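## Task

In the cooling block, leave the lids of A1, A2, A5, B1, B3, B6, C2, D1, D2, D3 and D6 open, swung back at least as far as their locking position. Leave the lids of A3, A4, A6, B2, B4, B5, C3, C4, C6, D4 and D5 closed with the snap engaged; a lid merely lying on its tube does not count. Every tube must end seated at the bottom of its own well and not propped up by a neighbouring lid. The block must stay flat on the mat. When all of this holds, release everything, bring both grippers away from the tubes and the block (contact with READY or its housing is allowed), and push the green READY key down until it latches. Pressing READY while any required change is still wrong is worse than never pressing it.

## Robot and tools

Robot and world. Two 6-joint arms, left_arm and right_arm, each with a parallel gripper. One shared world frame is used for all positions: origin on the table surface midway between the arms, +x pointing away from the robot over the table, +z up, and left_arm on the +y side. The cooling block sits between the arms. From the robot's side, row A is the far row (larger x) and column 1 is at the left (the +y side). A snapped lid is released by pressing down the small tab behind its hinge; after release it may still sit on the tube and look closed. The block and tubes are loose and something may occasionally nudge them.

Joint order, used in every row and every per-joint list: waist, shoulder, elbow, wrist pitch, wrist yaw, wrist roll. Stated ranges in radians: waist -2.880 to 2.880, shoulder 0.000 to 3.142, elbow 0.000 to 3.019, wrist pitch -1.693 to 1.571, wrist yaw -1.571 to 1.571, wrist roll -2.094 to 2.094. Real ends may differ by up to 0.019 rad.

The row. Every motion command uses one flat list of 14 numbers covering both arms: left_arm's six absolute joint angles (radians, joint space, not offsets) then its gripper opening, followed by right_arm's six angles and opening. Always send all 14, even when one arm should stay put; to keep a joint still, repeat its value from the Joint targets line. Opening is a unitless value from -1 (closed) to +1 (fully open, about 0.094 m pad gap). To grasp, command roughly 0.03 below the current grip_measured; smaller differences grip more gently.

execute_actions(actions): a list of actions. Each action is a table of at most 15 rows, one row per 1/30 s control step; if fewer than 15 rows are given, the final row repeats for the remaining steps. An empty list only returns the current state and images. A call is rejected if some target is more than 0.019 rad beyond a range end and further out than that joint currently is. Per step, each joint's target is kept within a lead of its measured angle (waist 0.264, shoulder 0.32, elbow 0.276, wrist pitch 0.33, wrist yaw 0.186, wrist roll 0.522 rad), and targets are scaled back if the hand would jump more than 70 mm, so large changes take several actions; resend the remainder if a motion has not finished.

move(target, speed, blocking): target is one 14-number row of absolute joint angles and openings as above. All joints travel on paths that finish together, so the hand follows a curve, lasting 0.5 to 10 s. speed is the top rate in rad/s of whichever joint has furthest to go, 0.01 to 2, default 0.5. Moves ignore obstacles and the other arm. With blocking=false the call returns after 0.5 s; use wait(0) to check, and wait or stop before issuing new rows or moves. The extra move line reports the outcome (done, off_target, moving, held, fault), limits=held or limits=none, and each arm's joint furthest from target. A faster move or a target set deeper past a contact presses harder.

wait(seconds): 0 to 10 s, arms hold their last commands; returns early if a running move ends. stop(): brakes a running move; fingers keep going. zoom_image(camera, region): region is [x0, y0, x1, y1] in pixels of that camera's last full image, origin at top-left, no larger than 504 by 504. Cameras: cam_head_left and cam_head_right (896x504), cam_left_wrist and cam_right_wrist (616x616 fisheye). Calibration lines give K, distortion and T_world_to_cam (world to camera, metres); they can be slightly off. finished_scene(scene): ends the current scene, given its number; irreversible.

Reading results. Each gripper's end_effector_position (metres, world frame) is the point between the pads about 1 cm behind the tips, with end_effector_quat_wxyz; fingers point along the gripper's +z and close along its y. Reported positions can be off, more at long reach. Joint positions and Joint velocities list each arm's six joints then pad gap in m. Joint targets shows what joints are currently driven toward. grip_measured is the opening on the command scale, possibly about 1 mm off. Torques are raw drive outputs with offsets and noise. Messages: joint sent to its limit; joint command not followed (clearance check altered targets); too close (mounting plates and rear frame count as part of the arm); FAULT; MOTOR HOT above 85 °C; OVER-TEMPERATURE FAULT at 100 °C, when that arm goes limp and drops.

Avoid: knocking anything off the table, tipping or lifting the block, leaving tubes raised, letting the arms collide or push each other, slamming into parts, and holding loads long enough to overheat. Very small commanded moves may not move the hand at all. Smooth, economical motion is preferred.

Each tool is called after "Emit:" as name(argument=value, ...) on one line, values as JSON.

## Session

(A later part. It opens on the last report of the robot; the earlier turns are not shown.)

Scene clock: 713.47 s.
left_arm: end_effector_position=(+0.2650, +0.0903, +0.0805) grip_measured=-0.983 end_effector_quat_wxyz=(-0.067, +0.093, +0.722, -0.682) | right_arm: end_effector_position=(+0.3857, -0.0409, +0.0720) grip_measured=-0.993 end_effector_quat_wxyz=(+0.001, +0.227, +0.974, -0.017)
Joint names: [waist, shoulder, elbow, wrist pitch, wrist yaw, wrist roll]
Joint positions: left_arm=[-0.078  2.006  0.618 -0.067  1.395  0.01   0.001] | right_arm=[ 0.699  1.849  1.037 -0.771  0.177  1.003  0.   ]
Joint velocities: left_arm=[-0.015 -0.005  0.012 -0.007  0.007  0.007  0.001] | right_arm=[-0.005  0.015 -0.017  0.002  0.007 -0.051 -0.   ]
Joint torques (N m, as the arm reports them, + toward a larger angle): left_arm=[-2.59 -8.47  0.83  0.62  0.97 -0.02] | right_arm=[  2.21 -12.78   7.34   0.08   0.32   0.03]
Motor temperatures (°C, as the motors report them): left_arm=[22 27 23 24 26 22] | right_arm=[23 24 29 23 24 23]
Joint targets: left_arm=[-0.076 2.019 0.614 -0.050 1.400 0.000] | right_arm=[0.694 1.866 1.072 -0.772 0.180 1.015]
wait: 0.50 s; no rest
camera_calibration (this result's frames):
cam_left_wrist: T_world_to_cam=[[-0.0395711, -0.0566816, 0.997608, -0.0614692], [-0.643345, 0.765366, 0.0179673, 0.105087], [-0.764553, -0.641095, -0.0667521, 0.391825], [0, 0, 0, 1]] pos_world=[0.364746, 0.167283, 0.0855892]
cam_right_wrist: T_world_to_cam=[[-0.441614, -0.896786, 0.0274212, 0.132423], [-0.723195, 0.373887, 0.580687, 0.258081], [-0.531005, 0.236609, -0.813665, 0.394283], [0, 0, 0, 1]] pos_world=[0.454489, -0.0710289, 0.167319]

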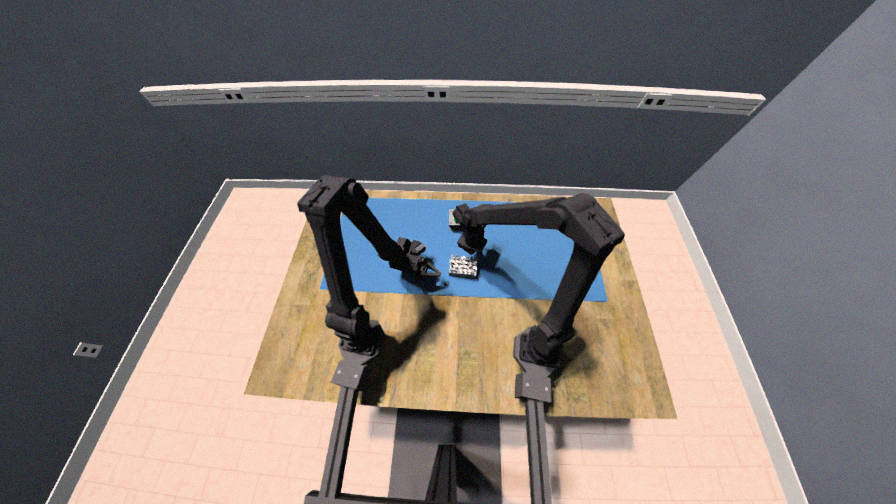

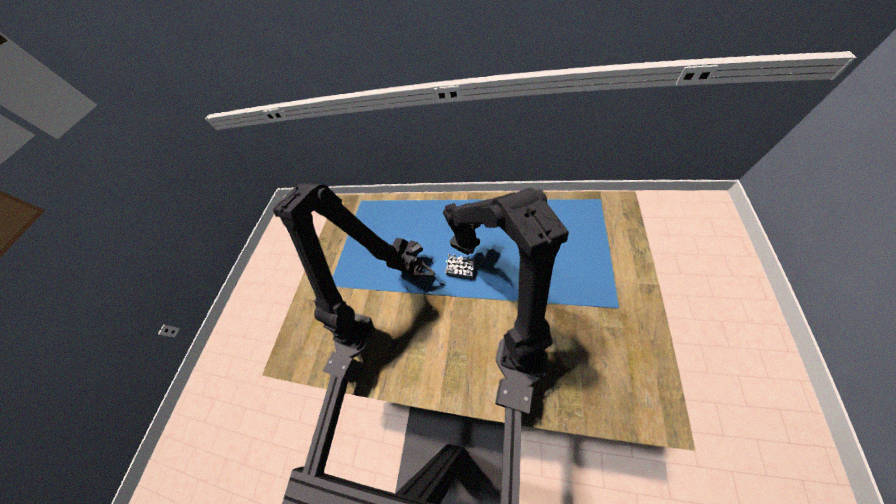

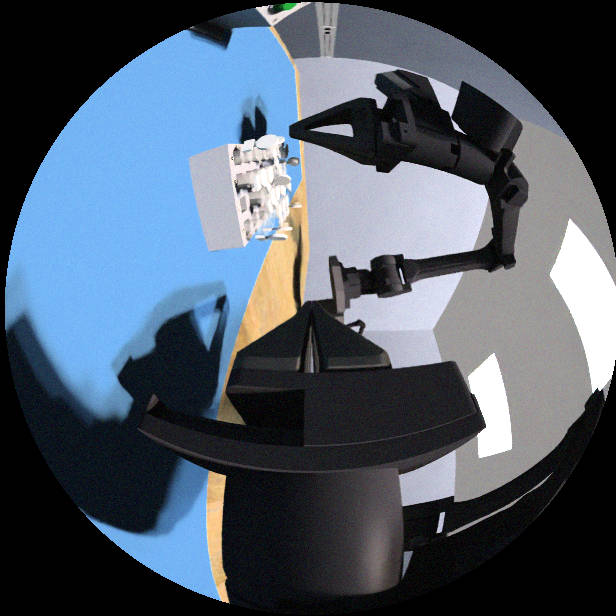

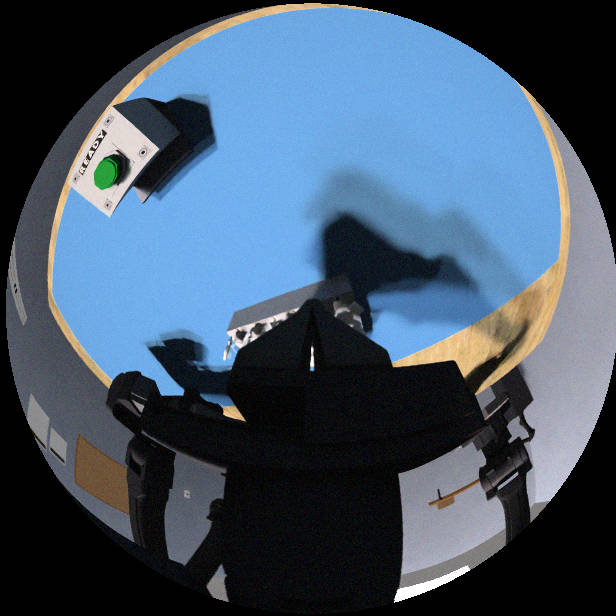

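Emit:
execute_actions(actions=[[[-0.076,2.019,0.614,-0.05,1.4,0,-1,0.694,1.868,1.05,-0.785,0.178,1.01,-1],[-0.076,2.019,0.614,-0.05,1.4,0,-1,0.694,1.87,1.035,-0.793,0.178,1.01,-1],[-0.076,2.019,0.614,-0.05,1.4,0,-1,0.694,1.872,1.03,-0.798,0.178,1.01,-1],[-0.076,2.019,0.614,-0.05,1.4,0,-1,0.694,1.874,1.03,-0.802,0.178,1.01,-1],[-0.076,2.019,0.614,-0.05,1.4,0,-1,0.694,1.876,1.03,-0.804,0.178,1.01,-1],[-0.076,2.019,0.614,-0.05,1.4,0,-1,0.694,1.878,1.03,-0.804,0.178,1.01,-1],[-0.076,2.019,0.614,-0.05,1.4,0,-1,0.694,1.88,1.03,-0.804,0.178,1.01,-1],[-0.076,2.019,0.614,-0.05,1.4,0,-1,0.694,1.882,1.03,-0.804,0.178,1.01,-1],[-0.076,2.019,0.614,-0.05,1.4,0,-1,0.694,1.885,1.03,-0.804,0.178,1.01,-1],[-0.076,2.019,0.614,-0.05,1.4,0,-1,0.694,1.888,1.03,-0.804,0.178,1.01,-1],[-0.076,2.019,0.614,-0.05,1.4,0,-1,0.694,1.891,1.03,-0.804,0.178,1.01,-1],[-0.076,2.019,0.614,-0.05,1.4,0,-1,0.694,1.894,1.03,-0.804,0.178,1.01,-1]]])

Emit:
wait(seconds=0.2)

Emit:
zoom_image(camera="cam_left_wrist", region=[240, 110, 330, 200])

Scene clock: 722.23 s.
left_arm: end_effector_position=(+0.2650, +0.0903, +0.0805) grip_measured=-0.983 end_effector_quat_wxyz=(-0.067, +0.093, +0.722, -0.682) | right_arm: end_effector_position=(+0.3785, -0.0442, +0.0638) grip_measured=-0.993 end_effector_quat_wxyz=(-0.011, +0.226, +0.974, -0.031)
Joint names: [waist, shoulder, elbow, wrist pitch, wrist yaw, wrist roll]
Joint positions: left_arm=[-0.078  2.006  0.618 -0.067  1.395  0.01   0.001] | right_arm=[ 0.699  1.869  1.037 -0.788  0.179  1.006  0.   ]
Joint velocities: left_arm=[-0.015  0.005 -0.012 -0.022  0.007 -0.051  0.   ] | right_arm=[-0.015 -0.005 -0.012 -0.007  0.007 -0.007  0.001]
Joint torques (N m, as the arm reports them, + toward a larger angle): left_arm=[-2.7  -8.57  0.83  0.53  0.98 -0.02] | right_arm=[  1.43 -12.36   4.72  -0.67   0.09   0.  ]
Motor temperatures (°C, as the motors report them): left_arm=[22 27 23 24 26 22] | right_arm=[23 24 30 23 24 23]
Joint targets: left_arm=[-0.076 2.019 0.614 -0.050 1.400 0.000] | right_arm=[0.694 1.894 1.030 -0.804 0.178 1.010]
camera_calibration (this result's frames):
cam_left_wrist: T_world_to_cam=[[-0.0395711, -0.0566816, 0.997608, -0.0614692], [-0.643345, 0.765366, 0.0179673, 0.105087], [-0.764553, -0.641095, -0.0667521, 0.391825], [0, 0, 0, 1]] pos_world=[0.364746, 0.167283, 0.0855892]
cam_right_wrist: T_world_to_cam=[[-0.437964, -0.897033, 0.0593241, 0.123109], [-0.706531, 0.384255, 0.594274, 0.252146], [-0.555879, 0.218356, -0.802072, 0.392542], [0, 0, 0, 1]] pos_world=[0.450272, -0.0721691, 0.1577]

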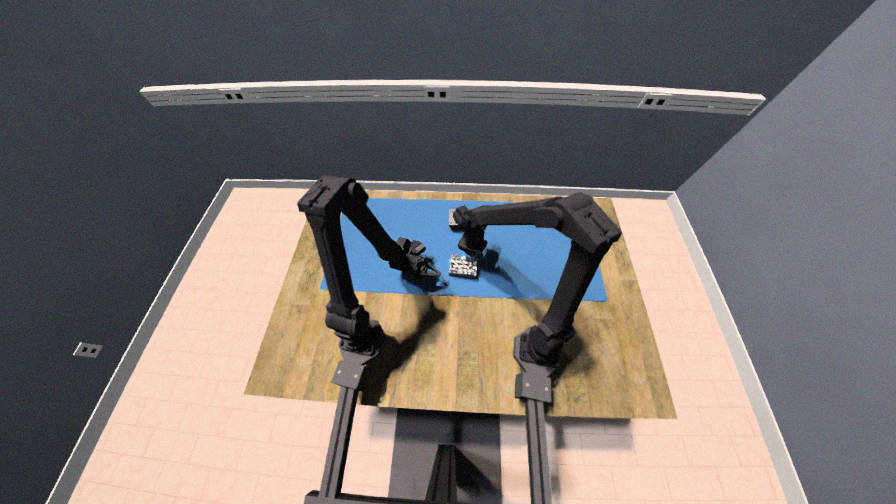

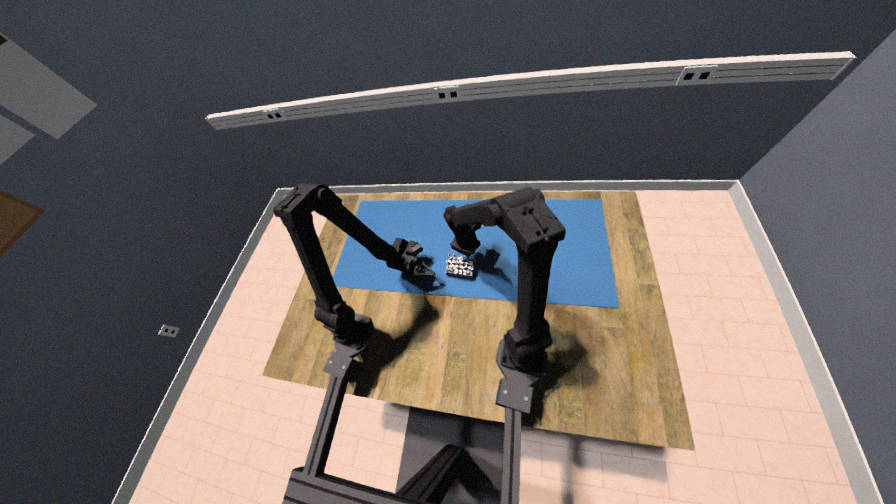

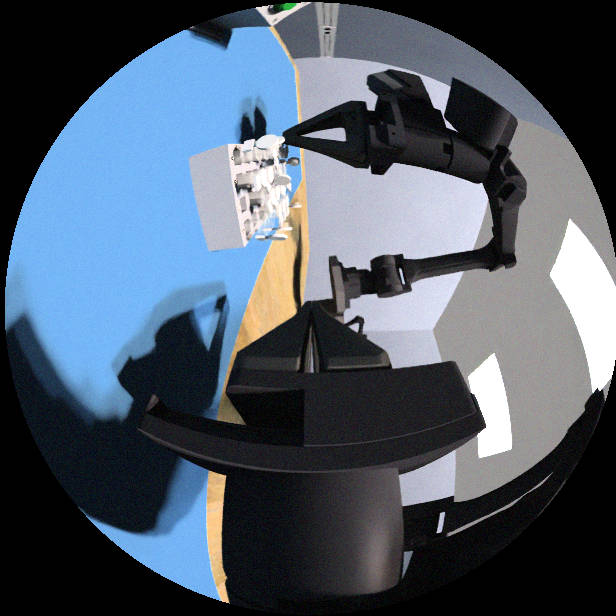

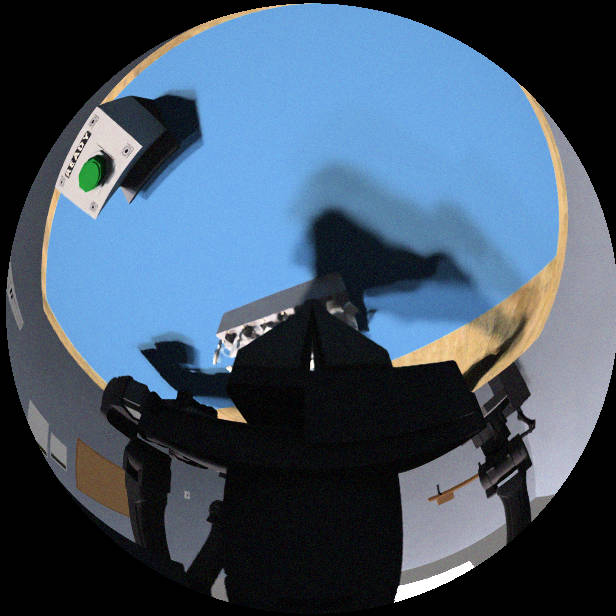

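Scene clock: 722.43 s.
left_arm: end_effector_position=(+0.2650, +0.0903, +0.0805) grip_measured=-0.983 end_effector_quat_wxyz=(-0.067, +0.093, +0.722, -0.682) | right_arm: end_effector_position=(+0.3785, -0.0442, +0.0638) grip_measured=-0.993 end_effector_quat_wxyz=(-0.011, +0.226, +0.974, -0.031)
Joint names: [waist, shoulder, elbow, wrist pitch, wrist yaw, wrist roll]
Joint positions: left_arm=[-0.078  2.006  0.618 -0.067  1.395  0.01   0.001] | right_arm=[ 0.699  1.869  1.037 -0.788  0.179  1.006  0.   ]
Joint velocities: left_arm=[ 0.005 -0.015 -0.012  0.007 -0.037 -0.007  0.001] | right_arm=[-0.005 -0.015 -0.017  0.007 -0.007 -0.022 -0.001]
Joint torques (N m, as the arm reports them, + toward a larger angle): left_arm=[-2.54 -8.12  0.83  0.52  0.99 -0.02] | right_arm=[  2.39 -12.54   4.67  -0.59   0.12  -0.03]
Motor temperatures (°C, as the motors report them): left_arm=[22 27 23 24 26 22] | right_arm=[23 24 30 23 24 23]
Joint targets: left_arm=[-0.076 2.019 0.614 -0.050 1.400 -0.000] | right_arm=[0.694 1.894 1.030 -0.804 0.178 1.010]
wait: 0.20 s; at rest by 0.17 s
camera_calibration (this result's frames):
cam_left_wrist: T_world_to_cam=[[-0.0395711, -0.0566816, 0.997608, -0.0614692], [-0.643345, 0.765366, 0.0179673, 0.105087], [-0.764553, -0.641095, -0.0667521, 0.391825], [0, 0, 0, 1]] pos_world=[0.364746, 0.167283, 0.0855892]
cam_right_wrist: T_world_to_cam=[[-0.437964, -0.897033, 0.0593241, 0.123109], [-0.706531, 0.384255, 0.594274, 0.252146], [-0.555879, 0.218356, -0.802072, 0.392542], [0, 0, 0, 1]] pos_world=[0.450272, -0.0721691, 0.1577]

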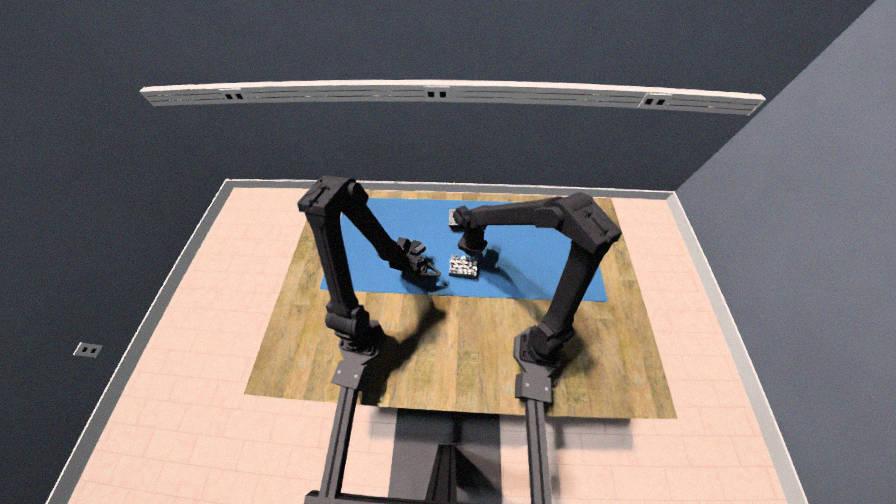

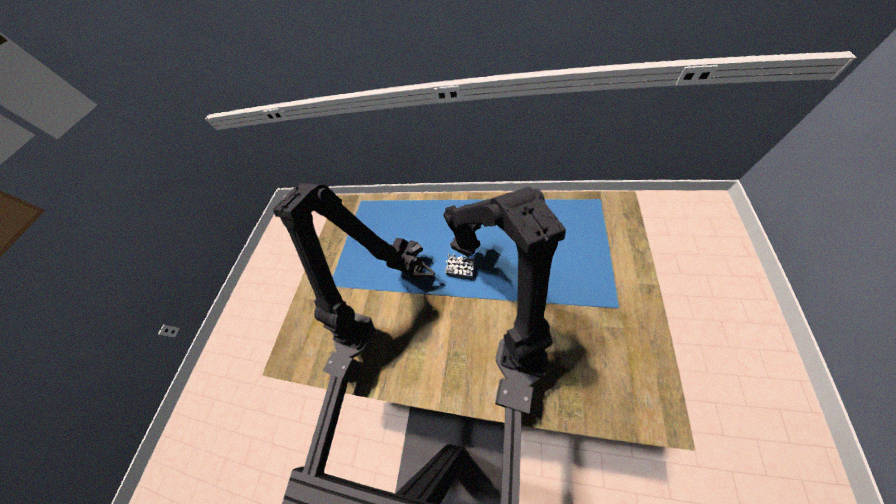

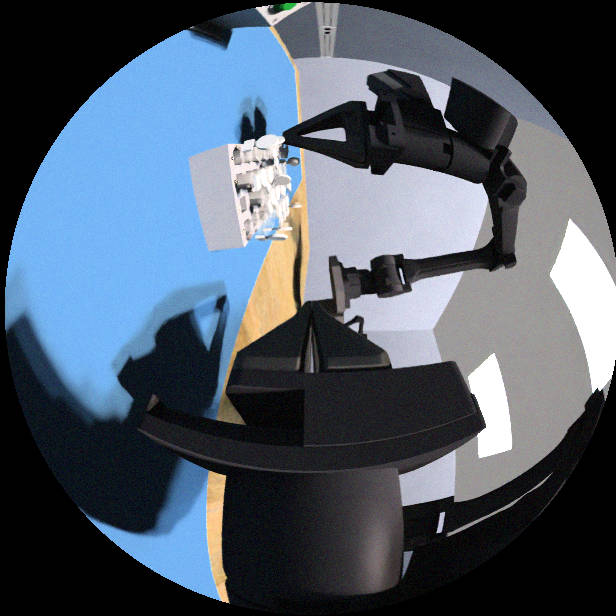

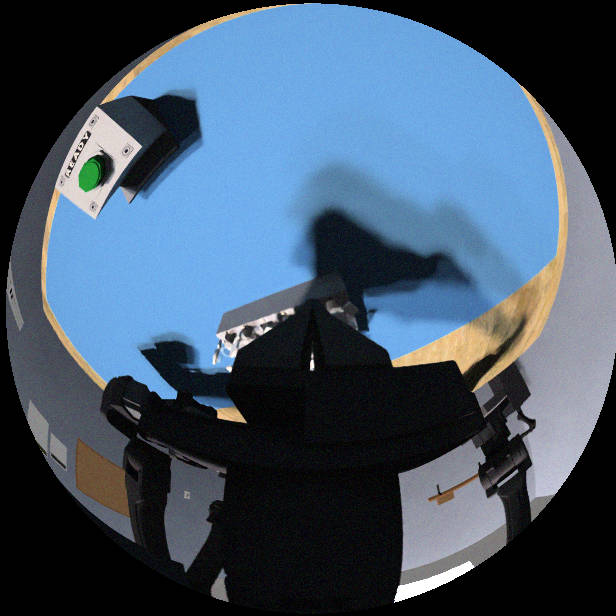

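Region (240, 110, 330, 200) of cam_left_wrist's 616x616 image, scaled by 5.600, with more detail than that image has.

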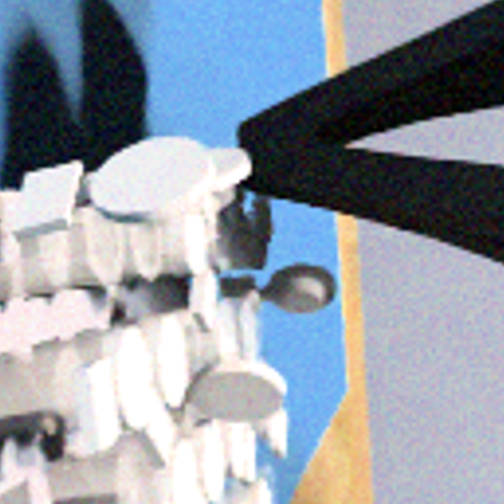

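Emit:
execute_actions(actions=[])

Scene clock: 741.33 s.
left_arm: end_effector_position=(+0.2650, +0.0903, +0.0805) grip_measured=-0.983 end_effector_quat_wxyz=(-0.067, +0.093, +0.722, -0.682) | right_arm: end_effector_position=(+0.3785, -0.0442, +0.0638) grip_measured=-0.993 end_effector_quat_wxyz=(-0.011, +0.226, +0.974, -0.031)
Joint names: [waist, shoulder, elbow, wrist pitch, wrist yaw, wrist roll]
Joint positions: left_arm=[-0.078  2.006  0.618 -0.067  1.395  0.01   0.001] | right_arm=[ 0.699  1.869  1.037 -0.788  0.179  1.006  0.   ]
Joint velocities: left_arm=[-0.005 -0.005  0.002 -0.012  0.007  0.022  0.   ] | right_arm=[ 0.005 -0.005  0.002 -0.002  0.037  0.007 -0.   ]
Joint torques (N m, as the arm reports them, + toward a larger angle): left_arm=[-2.32 -8.44  0.84  0.53  0.98 -0.02] | right_arm=[  3.05 -12.44   4.61  -0.6    0.07  -0.01]
Motor temperatures (°C, as the motors report them): left_arm=[22 27 23 24 26 22] | right_arm=[23 24 29 23 24 23]
Joint targets: left_arm=[-0.076 2.019 0.614 -0.050 1.400 0.000] | right_arm=[0.694 1.894 1.030 -0.804 0.178 1.010]
camera_calibration (this result's frames):
cam_left_wrist: T_world_to_cam=[[-0.0395711, -0.0566816, 0.997608, -0.0614692], [-0.643345, 0.765366, 0.0179673, 0.105087], [-0.764553, -0.641095, -0.0667521, 0.391825], [0, 0, 0, 1]] pos_world=[0.364746, 0.167283, 0.0855892]
cam_right_wrist: T_world_to_cam=[[-0.437964, -0.897033, 0.0593241, 0.123109], [-0.706531, 0.384255, 0.594274, 0.252146], [-0.555879, 0.218356, -0.802072, 0.392542], [0, 0, 0, 1]] pos_world=[0.450272, -0.0721691, 0.1577]

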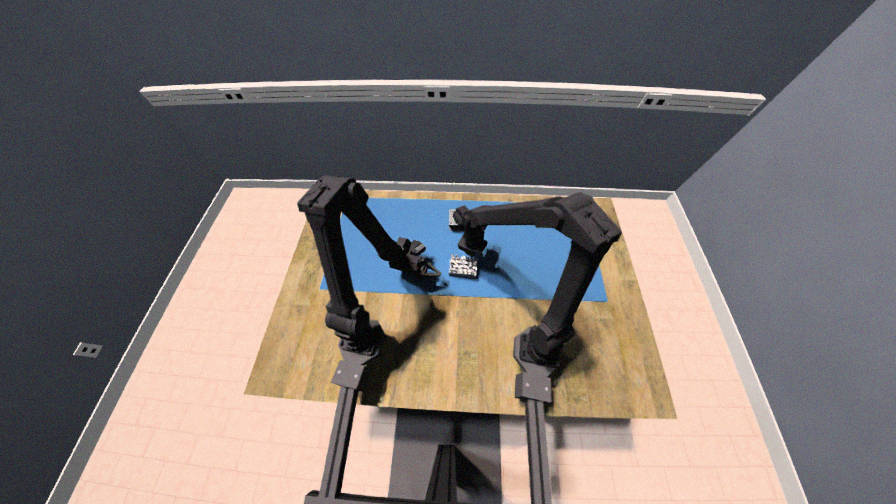

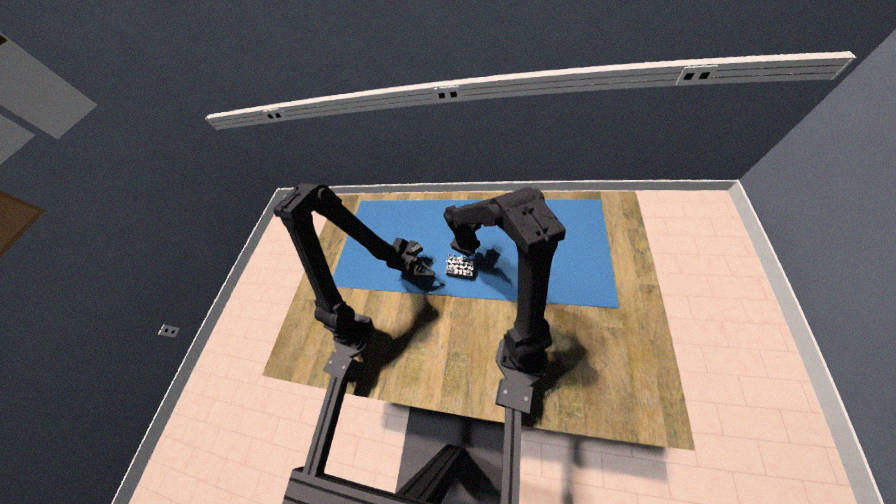

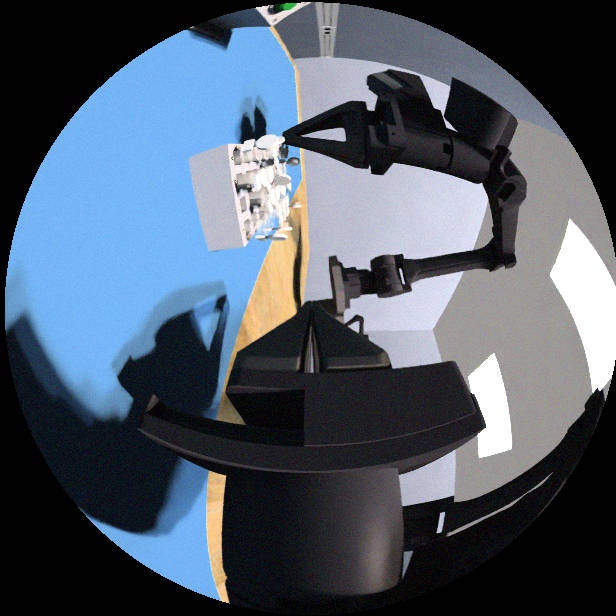

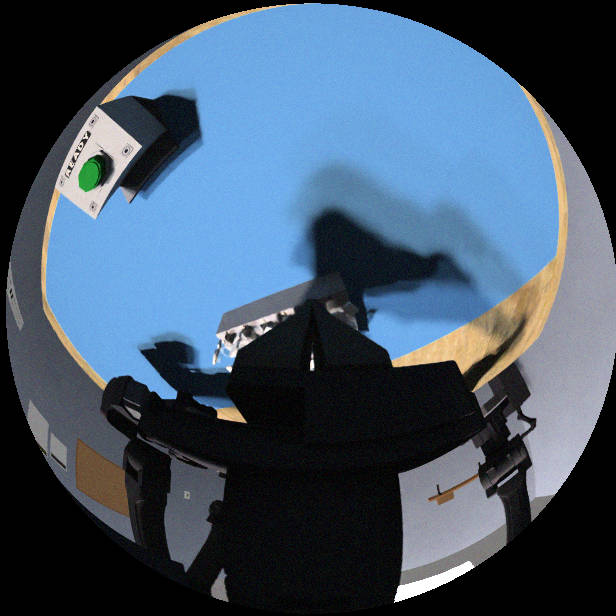

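Emit:
execute_actions(actions=[[[-0.076,2.019,0.614,-0.05,1.4,0,-1,0.694,1.897,1.03,-0.804,0.178,1.01,-1],[-0.076,2.019,0.614,-0.05,1.4,0,-1,0.694,1.900,1.03,-0.804,0.178,1.01,-1],[-0.076,2.019,0.614,-0.05,1.4,0,-1,0.694,1.903,1.03,-0.804,0.178,1.01,-1],[-0.076,2.019,0.614,-0.05,1.4,0,-1,0.694,1.906,1.03,-0.804,0.178,1.01,-1],[-0.076,2.019,0.614,-0.05,1.4,0,-1,0.694,1.909,1.03,-0.804,0.178,1.01,-1],[-0.076,2.019,0.614,-0.05,1.4,0,-1,0.694,1.912,1.03,-0.804,0.178,1.01,-1]]])

Emit:
zoom_image(camera="cam_left_wrist", region=[220, 110, 340, 250])

Scene clock: 748.43 s.
left_arm: end_effector_position=(+0.2650, +0.0903, +0.0805) grip_measured=-0.983 end_effector_quat_wxyz=(-0.067, +0.093, +0.722, -0.682) | right_arm: end_effector_position=(+0.3784, -0.0442, +0.0637) grip_measured=-0.993 end_effector_quat_wxyz=(-0.012, +0.226, +0.974, -0.031)
Joint names: [waist, shoulder, elbow, wrist pitch, wrist yaw, wrist roll]
Joint positions: left_arm=[-0.078  2.006  0.618 -0.067  1.395  0.01   0.001] | right_arm=[ 0.699  1.869  1.037 -0.788  0.179  1.006  0.   ]
Joint velocities: left_arm=[ 0.005 -0.015 -0.007  0.002 -0.095 -0.066  0.001] | right_arm=[-0.005 -0.015 -0.002 -0.017  0.066 -0.051 -0.002]
Joint torques (N m, as the arm reports them, + toward a larger angle): left_arm=[-2.63 -8.23  0.81  0.55  0.96 -0.02] | right_arm=[  2.35 -11.18   4.47  -0.75   0.1   -0.03]
Motor temperatures (°C, as the motors report them): left_arm=[22 27 23 24 26 22] | right_arm=[23 24 29 23 24 23]
Joint targets: left_arm=[-0.076 2.019 0.614 -0.050 1.400 -0.000] | right_arm=[0.694 1.912 1.030 -0.804 0.178 1.010]
camera_calibration (this result's frames):
cam_left_wrist: T_world_to_cam=[[-0.0395711, -0.0566816, 0.997608, -0.0614692], [-0.643345, 0.765366, 0.0179673, 0.105087], [-0.764553, -0.641095, -0.0667521, 0.391825], [0, 0, 0, 1]] pos_world=[0.364746, 0.167283, 0.0855892]
cam_right_wrist: T_world_to_cam=[[-0.437893, -0.897047, 0.0596397, 0.123024], [-0.706361, 0.38433, 0.594428, 0.252123], [-0.556151, 0.218168, -0.801935, 0.392464], [0, 0, 0, 1]] pos_world=[0.45023, -0.0721631, 0.157524]

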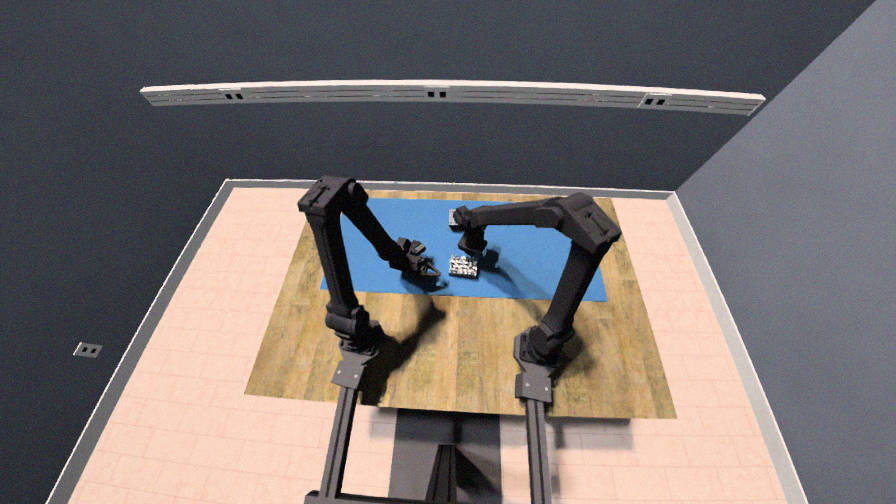

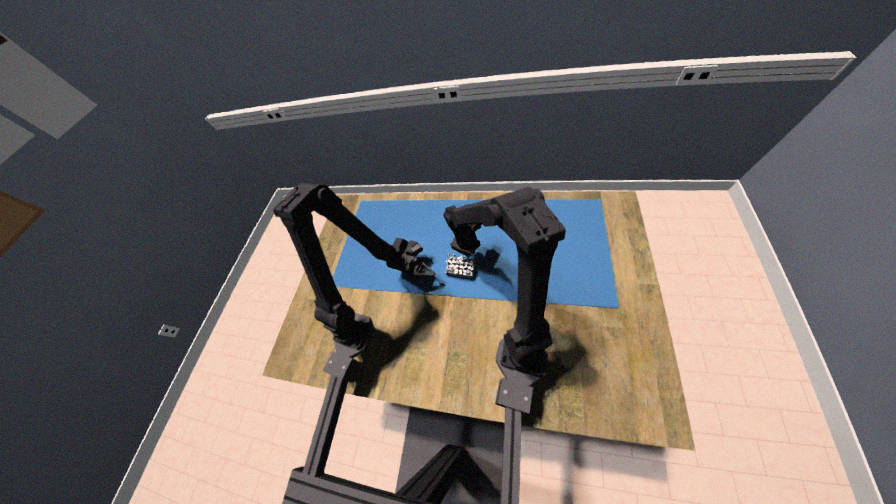

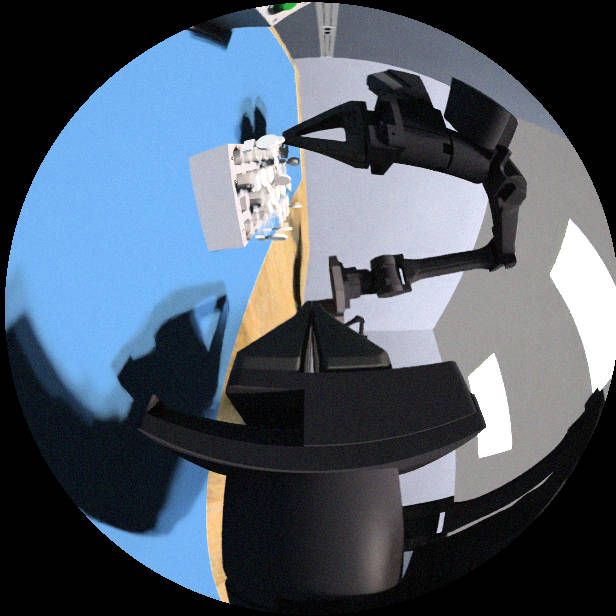

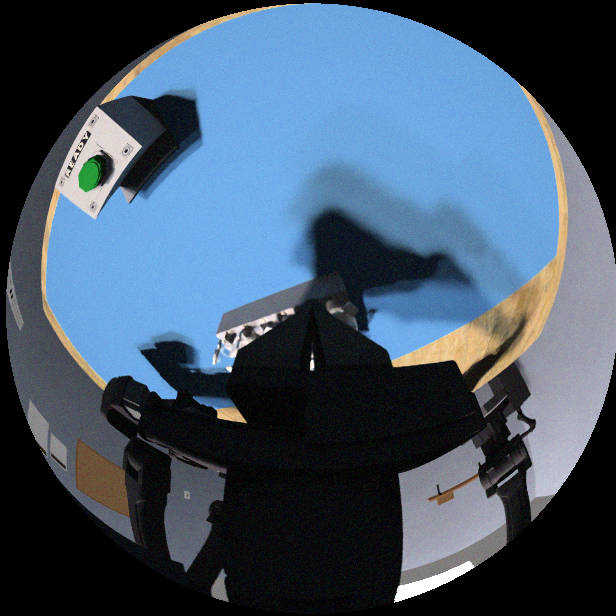

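Region (220, 110, 340, 250) of cam_left_wrist's 616x616 image, scaled by 3.600, with more detail than that image has; it fills the left 432 columns of this view, and the rest is white.

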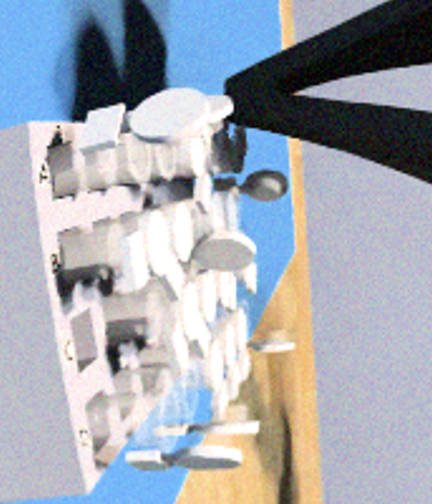

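Emit:
execute_actions(actions=[[[-0.076,2.019,0.614,-0.05,1.4,0,-1,0.694,1.915,1.03,-0.804,0.178,1.01,-1],[-0.076,2.019,0.614,-0.05,1.4,0,-1,0.694,1.918,1.03,-0.804,0.178,1.01,-1],[-0.076,2.019,0.614,-0.05,1.4,0,-1,0.694,1.921,1.03,-0.804,0.178,1.01,-1],[-0.076,2.019,0.614,-0.05,1.4,0,-1,0.694,1.924,1.03,-0.804,0.178,1.01,-1],[-0.076,2.019,0.614,-0.05,1.4,0,-1,0.694,1.927,1.03,-0.804,0.178,1.01,-1],[-0.076,2.019,0.614,-0.05,1.4,0,-1,0.694,1.930,1.03,-0.804,0.178,1.01,-1]]])

Emit:
zoom_image(camera="cam_left_wrist", region=[220, 110, 340, 250])

Scene clock: 754.57 s.
left_arm: end_effector_position=(+0.2650, +0.0903, +0.0805) grip_measured=-0.983 end_effector_quat_wxyz=(-0.067, +0.093, +0.722, -0.682) | right_arm: end_effector_position=(+0.3782, -0.0443, +0.0631) grip_measured=-0.993 end_effector_quat_wxyz=(-0.012, +0.226, +0.974, -0.032)
Joint names: [waist, shoulder, elbow, wrist pitch, wrist yaw, wrist roll]
Joint positions: left_arm=[-0.078  2.006  0.618 -0.067  1.395  0.01   0.001] | right_arm=[ 0.699  1.871  1.037 -0.788  0.18   1.006  0.   ]
Joint velocities: left_arm=[-0.015 -0.015  0.002 -0.002 -0.081 -0.037 -0.001] | right_arm=[-0.015  0.015 -0.012  0.002 -0.022 -0.037  0.   ]
Joint torques (N m, as the arm reports them, + toward a larger angle): left_arm=[-2.69 -8.35  0.86  0.58  0.99 -0.01] | right_arm=[ 3.02 -9.79  4.63 -0.6   0.07 -0.02]
Motor temperatures (°C, as the motors report them): left_arm=[22 27 23 24 26 22] | right_arm=[23 24 29 23 24 23]
Joint targets: left_arm=[-0.076 2.019 0.614 -0.050 1.400 0.000] | right_arm=[0.694 1.930 1.030 -0.804 0.178 1.010]
camera_calibration (this result's frames):
cam_left_wrist: T_world_to_cam=[[-0.0395711, -0.0566816, 0.997608, -0.0614692], [-0.643345, 0.765366, 0.0179673, 0.105087], [-0.764553, -0.641095, -0.0667521, 0.391825], [0, 0, 0, 1]] pos_world=[0.364746, 0.167283, 0.0855892]
cam_right_wrist: T_world_to_cam=[[-0.4376, -0.897091, 0.0611063, 0.122633], [-0.705807, 0.384806, 0.594777, 0.252149], [-0.557084, 0.217145, -0.801565, 0.392123], [0, 0, 0, 1]] pos_world=[0.450078, -0.0721628, 0.156846]

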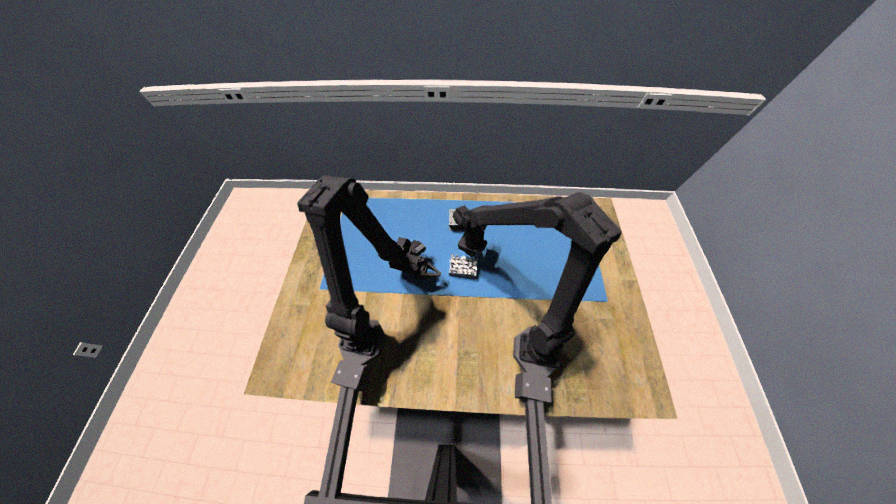

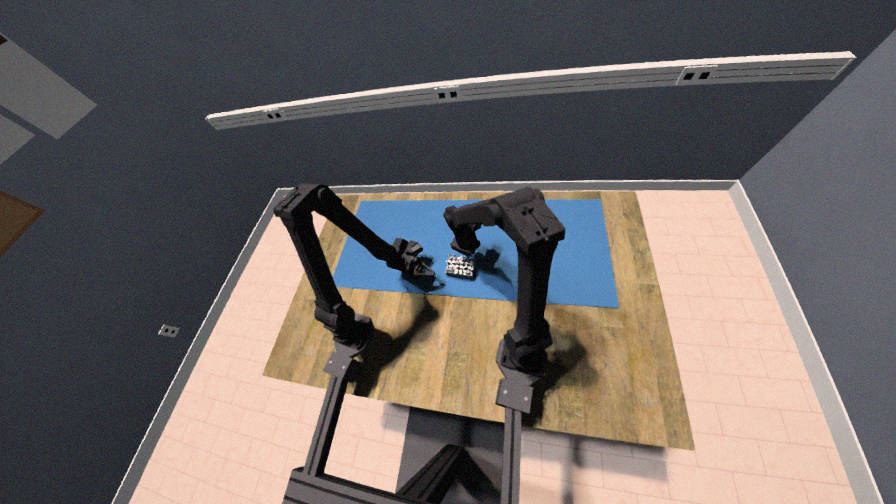

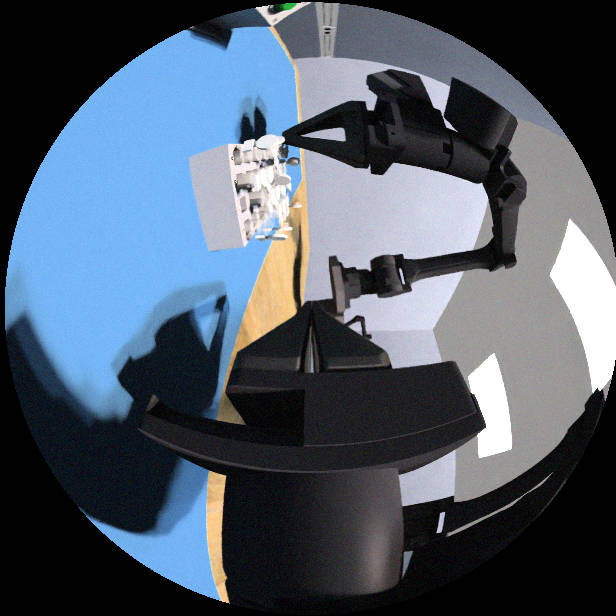

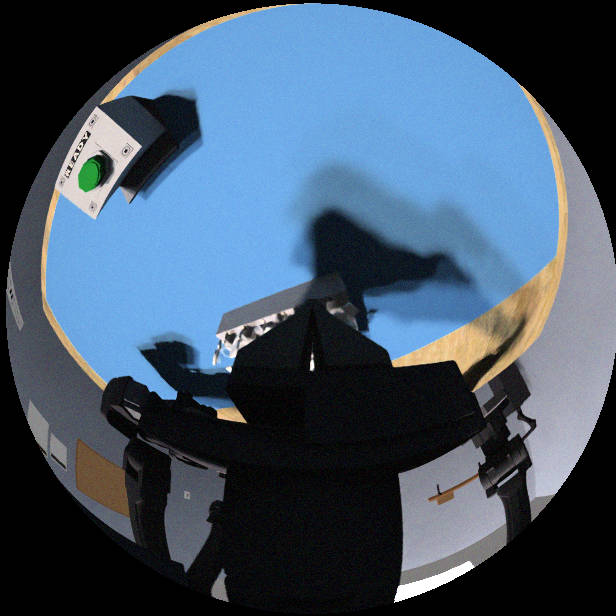

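Region (220, 110, 340, 250) of cam_left_wrist's 616x616 image, scaled by 3.600, with more detail than that image has; it fills the left 432 columns of this view, and the rest is white.

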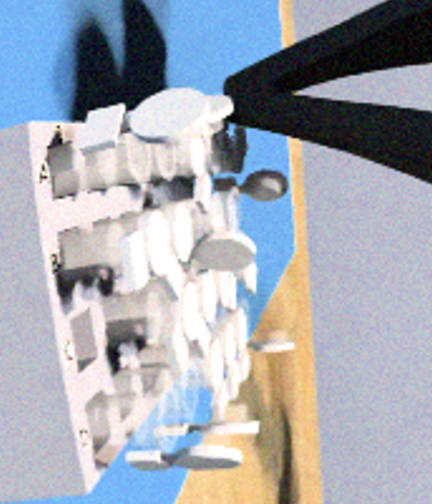

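Emit:
execute_actions(actions=[[[-0.076,2.019,0.614,-0.05,1.4,0,-1,0.694,1.932,1.03,-0.804,0.178,1.01,-1],[-0.076,2.019,0.614,-0.05,1.4,0,-1,0.694,1.935,1.03,-0.804,0.178,1.01,-1],[-0.076,2.019,0.614,-0.05,1.4,0,-1,0.694,1.938,1.03,-0.804,0.178,1.01,-1],[-0.076,2.019,0.614,-0.05,1.4,0,-1,0.694,1.941,1.03,-0.804,0.178,1.01,-1],[-0.076,2.019,0.614,-0.05,1.4,0,-1,0.694,1.944,1.03,-0.804,0.178,1.01,-1],[-0.076,2.019,0.614,-0.05,1.4,0,-1,0.694,1.944,1.03,-0.804,0.178,1.01,-1],[-0.076,2.019,0.614,-0.05,1.4,0,-1,0.694,1.944,1.03,-0.804,0.178,1.01,-1],[-0.076,2.019,0.614,-0.05,1.4,0,-1,0.694,1.944,1.03,-0.804,0.178,1.01,-1],[-0.076,2.019,0.614,-0.05,1.4,0,-1,0.694,1.93,1.03,-0.804,0.178,1.01,-1],[-0.076,2.019,0.614,-0.05,1.4,0,-1,0.694,1.915,1.03,-0.804,0.178,1.01,-1]]])

Emit:
zoom_image(camera="cam_left_wrist", region=[220, 110, 340, 250])

Scene clock: 760.93 s.
left_arm: end_effector_position=(+0.2650, +0.0903, +0.0805) grip_measured=-0.983 end_effector_quat_wxyz=(-0.067, +0.093, +0.722, -0.682) | right_arm: end_effector_position=(+0.3782, -0.0444, +0.0629) grip_measured=-0.993 end_effector_quat_wxyz=(-0.012, +0.226, +0.974, -0.032)
Joint names: [waist, shoulder, elbow, wrist pitch, wrist yaw, wrist roll]
Joint positions: left_arm=[-0.078  2.006  0.618 -0.067  1.395  0.01   0.001] | right_arm=[ 0.699  1.871  1.037 -0.788  0.18   1.006  0.   ]
Joint velocities: left_arm=[ 0.005 -0.005 -0.007 -0.022 -0.037 -0.022 -0.001] | right_arm=[-0.005  0.005  0.002 -0.017 -0.022 -0.007 -0.   ]
Joint torques (N m, as the arm reports them, + toward a larger angle): left_arm=[-2.75 -8.39  0.87  0.51  0.98 -0.01] | right_arm=[  2.38 -10.43   4.65  -0.67   0.13  -0.06]
Motor temperatures (°C, as the motors report them): left_arm=[22 27 23 24 26 22] | right_arm=[23 24 29 23 24 23]
Joint targets: left_arm=[-0.076 2.019 0.614 -0.050 1.400 -0.000] | right_arm=[0.694 1.915 1.030 -0.804 0.178 1.010]
camera_calibration (this result's frames):
cam_left_wrist: T_world_to_cam=[[-0.0395711, -0.0566816, 0.997608, -0.0614692], [-0.643345, 0.765366, 0.0179673, 0.105087], [-0.764553, -0.641095, -0.0667521, 0.391825], [0, 0, 0, 1]] pos_world=[0.364746, 0.167283, 0.0855892]
cam_right_wrist: T_world_to_cam=[[-0.437511, -0.897085, 0.0618303, 0.122447], [-0.705892, 0.385234, 0.5944, 0.25236], [-0.557047, 0.216411, -0.801789, 0.391992], [0, 0, 0, 1]] pos_world=[0.450069, -0.0722042, 0.156721]

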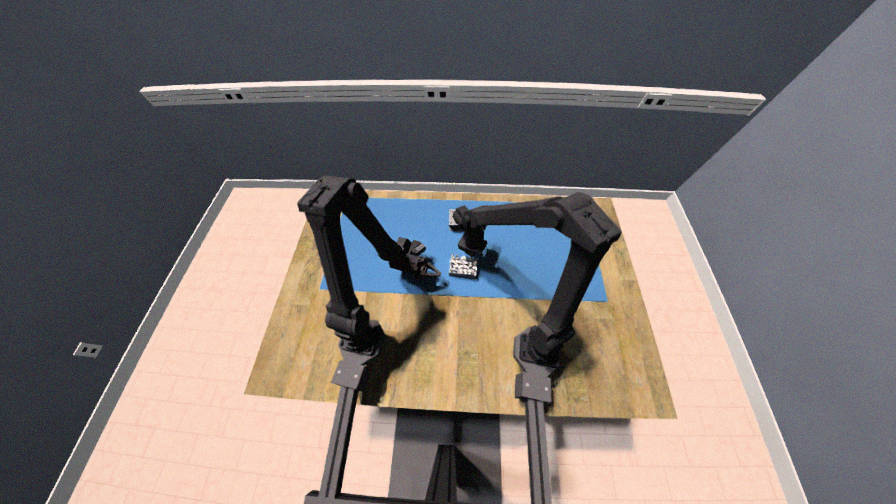

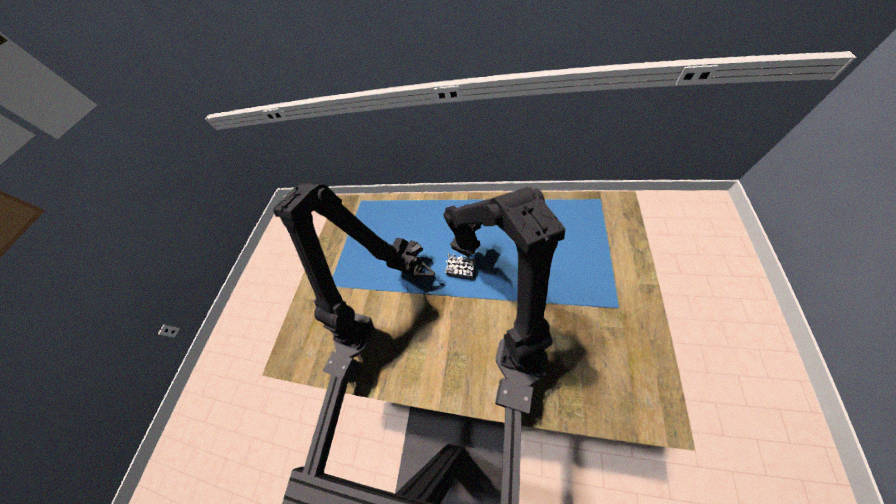

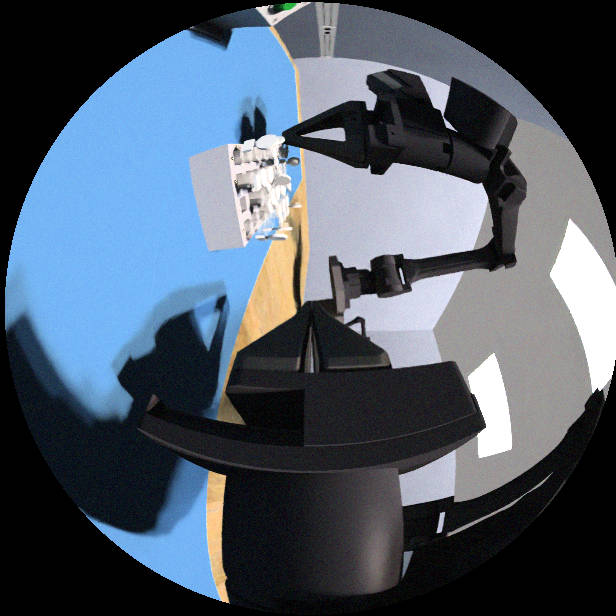

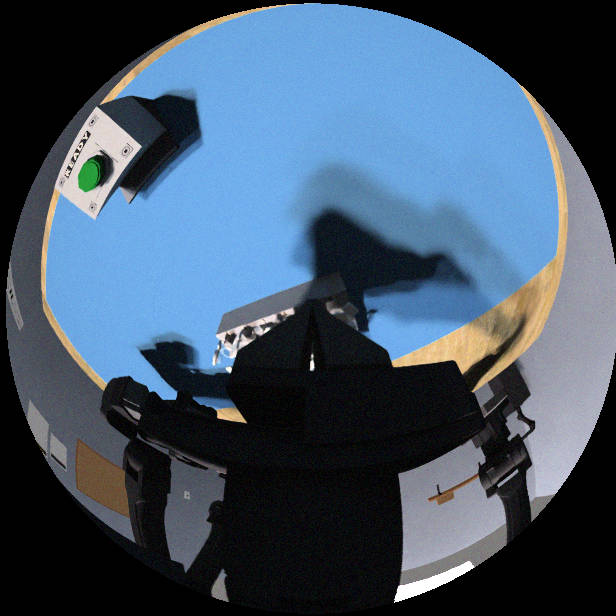

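Region (220, 110, 340, 250) of cam_left_wrist's 616x616 image, scaled by 3.600, with more detail than that image has; it fills the left 432 columns of this view, and the rest is white.

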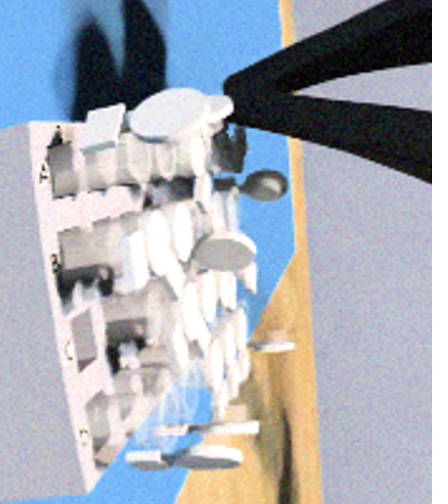

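Emit:
zoom_image(camera="cam_left_wrist", region=[260, 120, 320, 180])

Emit:
zoom_image(camera="cam_head_right", region=[435, 235, 495, 285])

Region (260, 120, 320, 180) of cam_left_wrist's 616x616 image, scaled by 8.400, with more detail than that image has.

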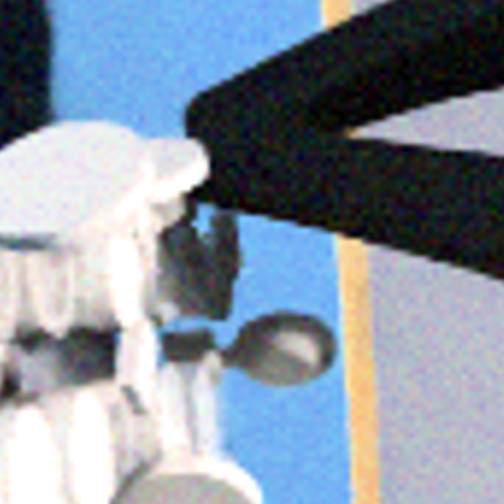

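Region (435, 235, 495, 285) of cam_head_right's 896x504 image, scaled by 8.400, with more detail than that image has.

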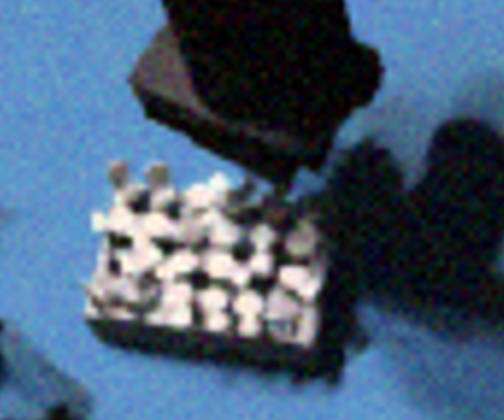

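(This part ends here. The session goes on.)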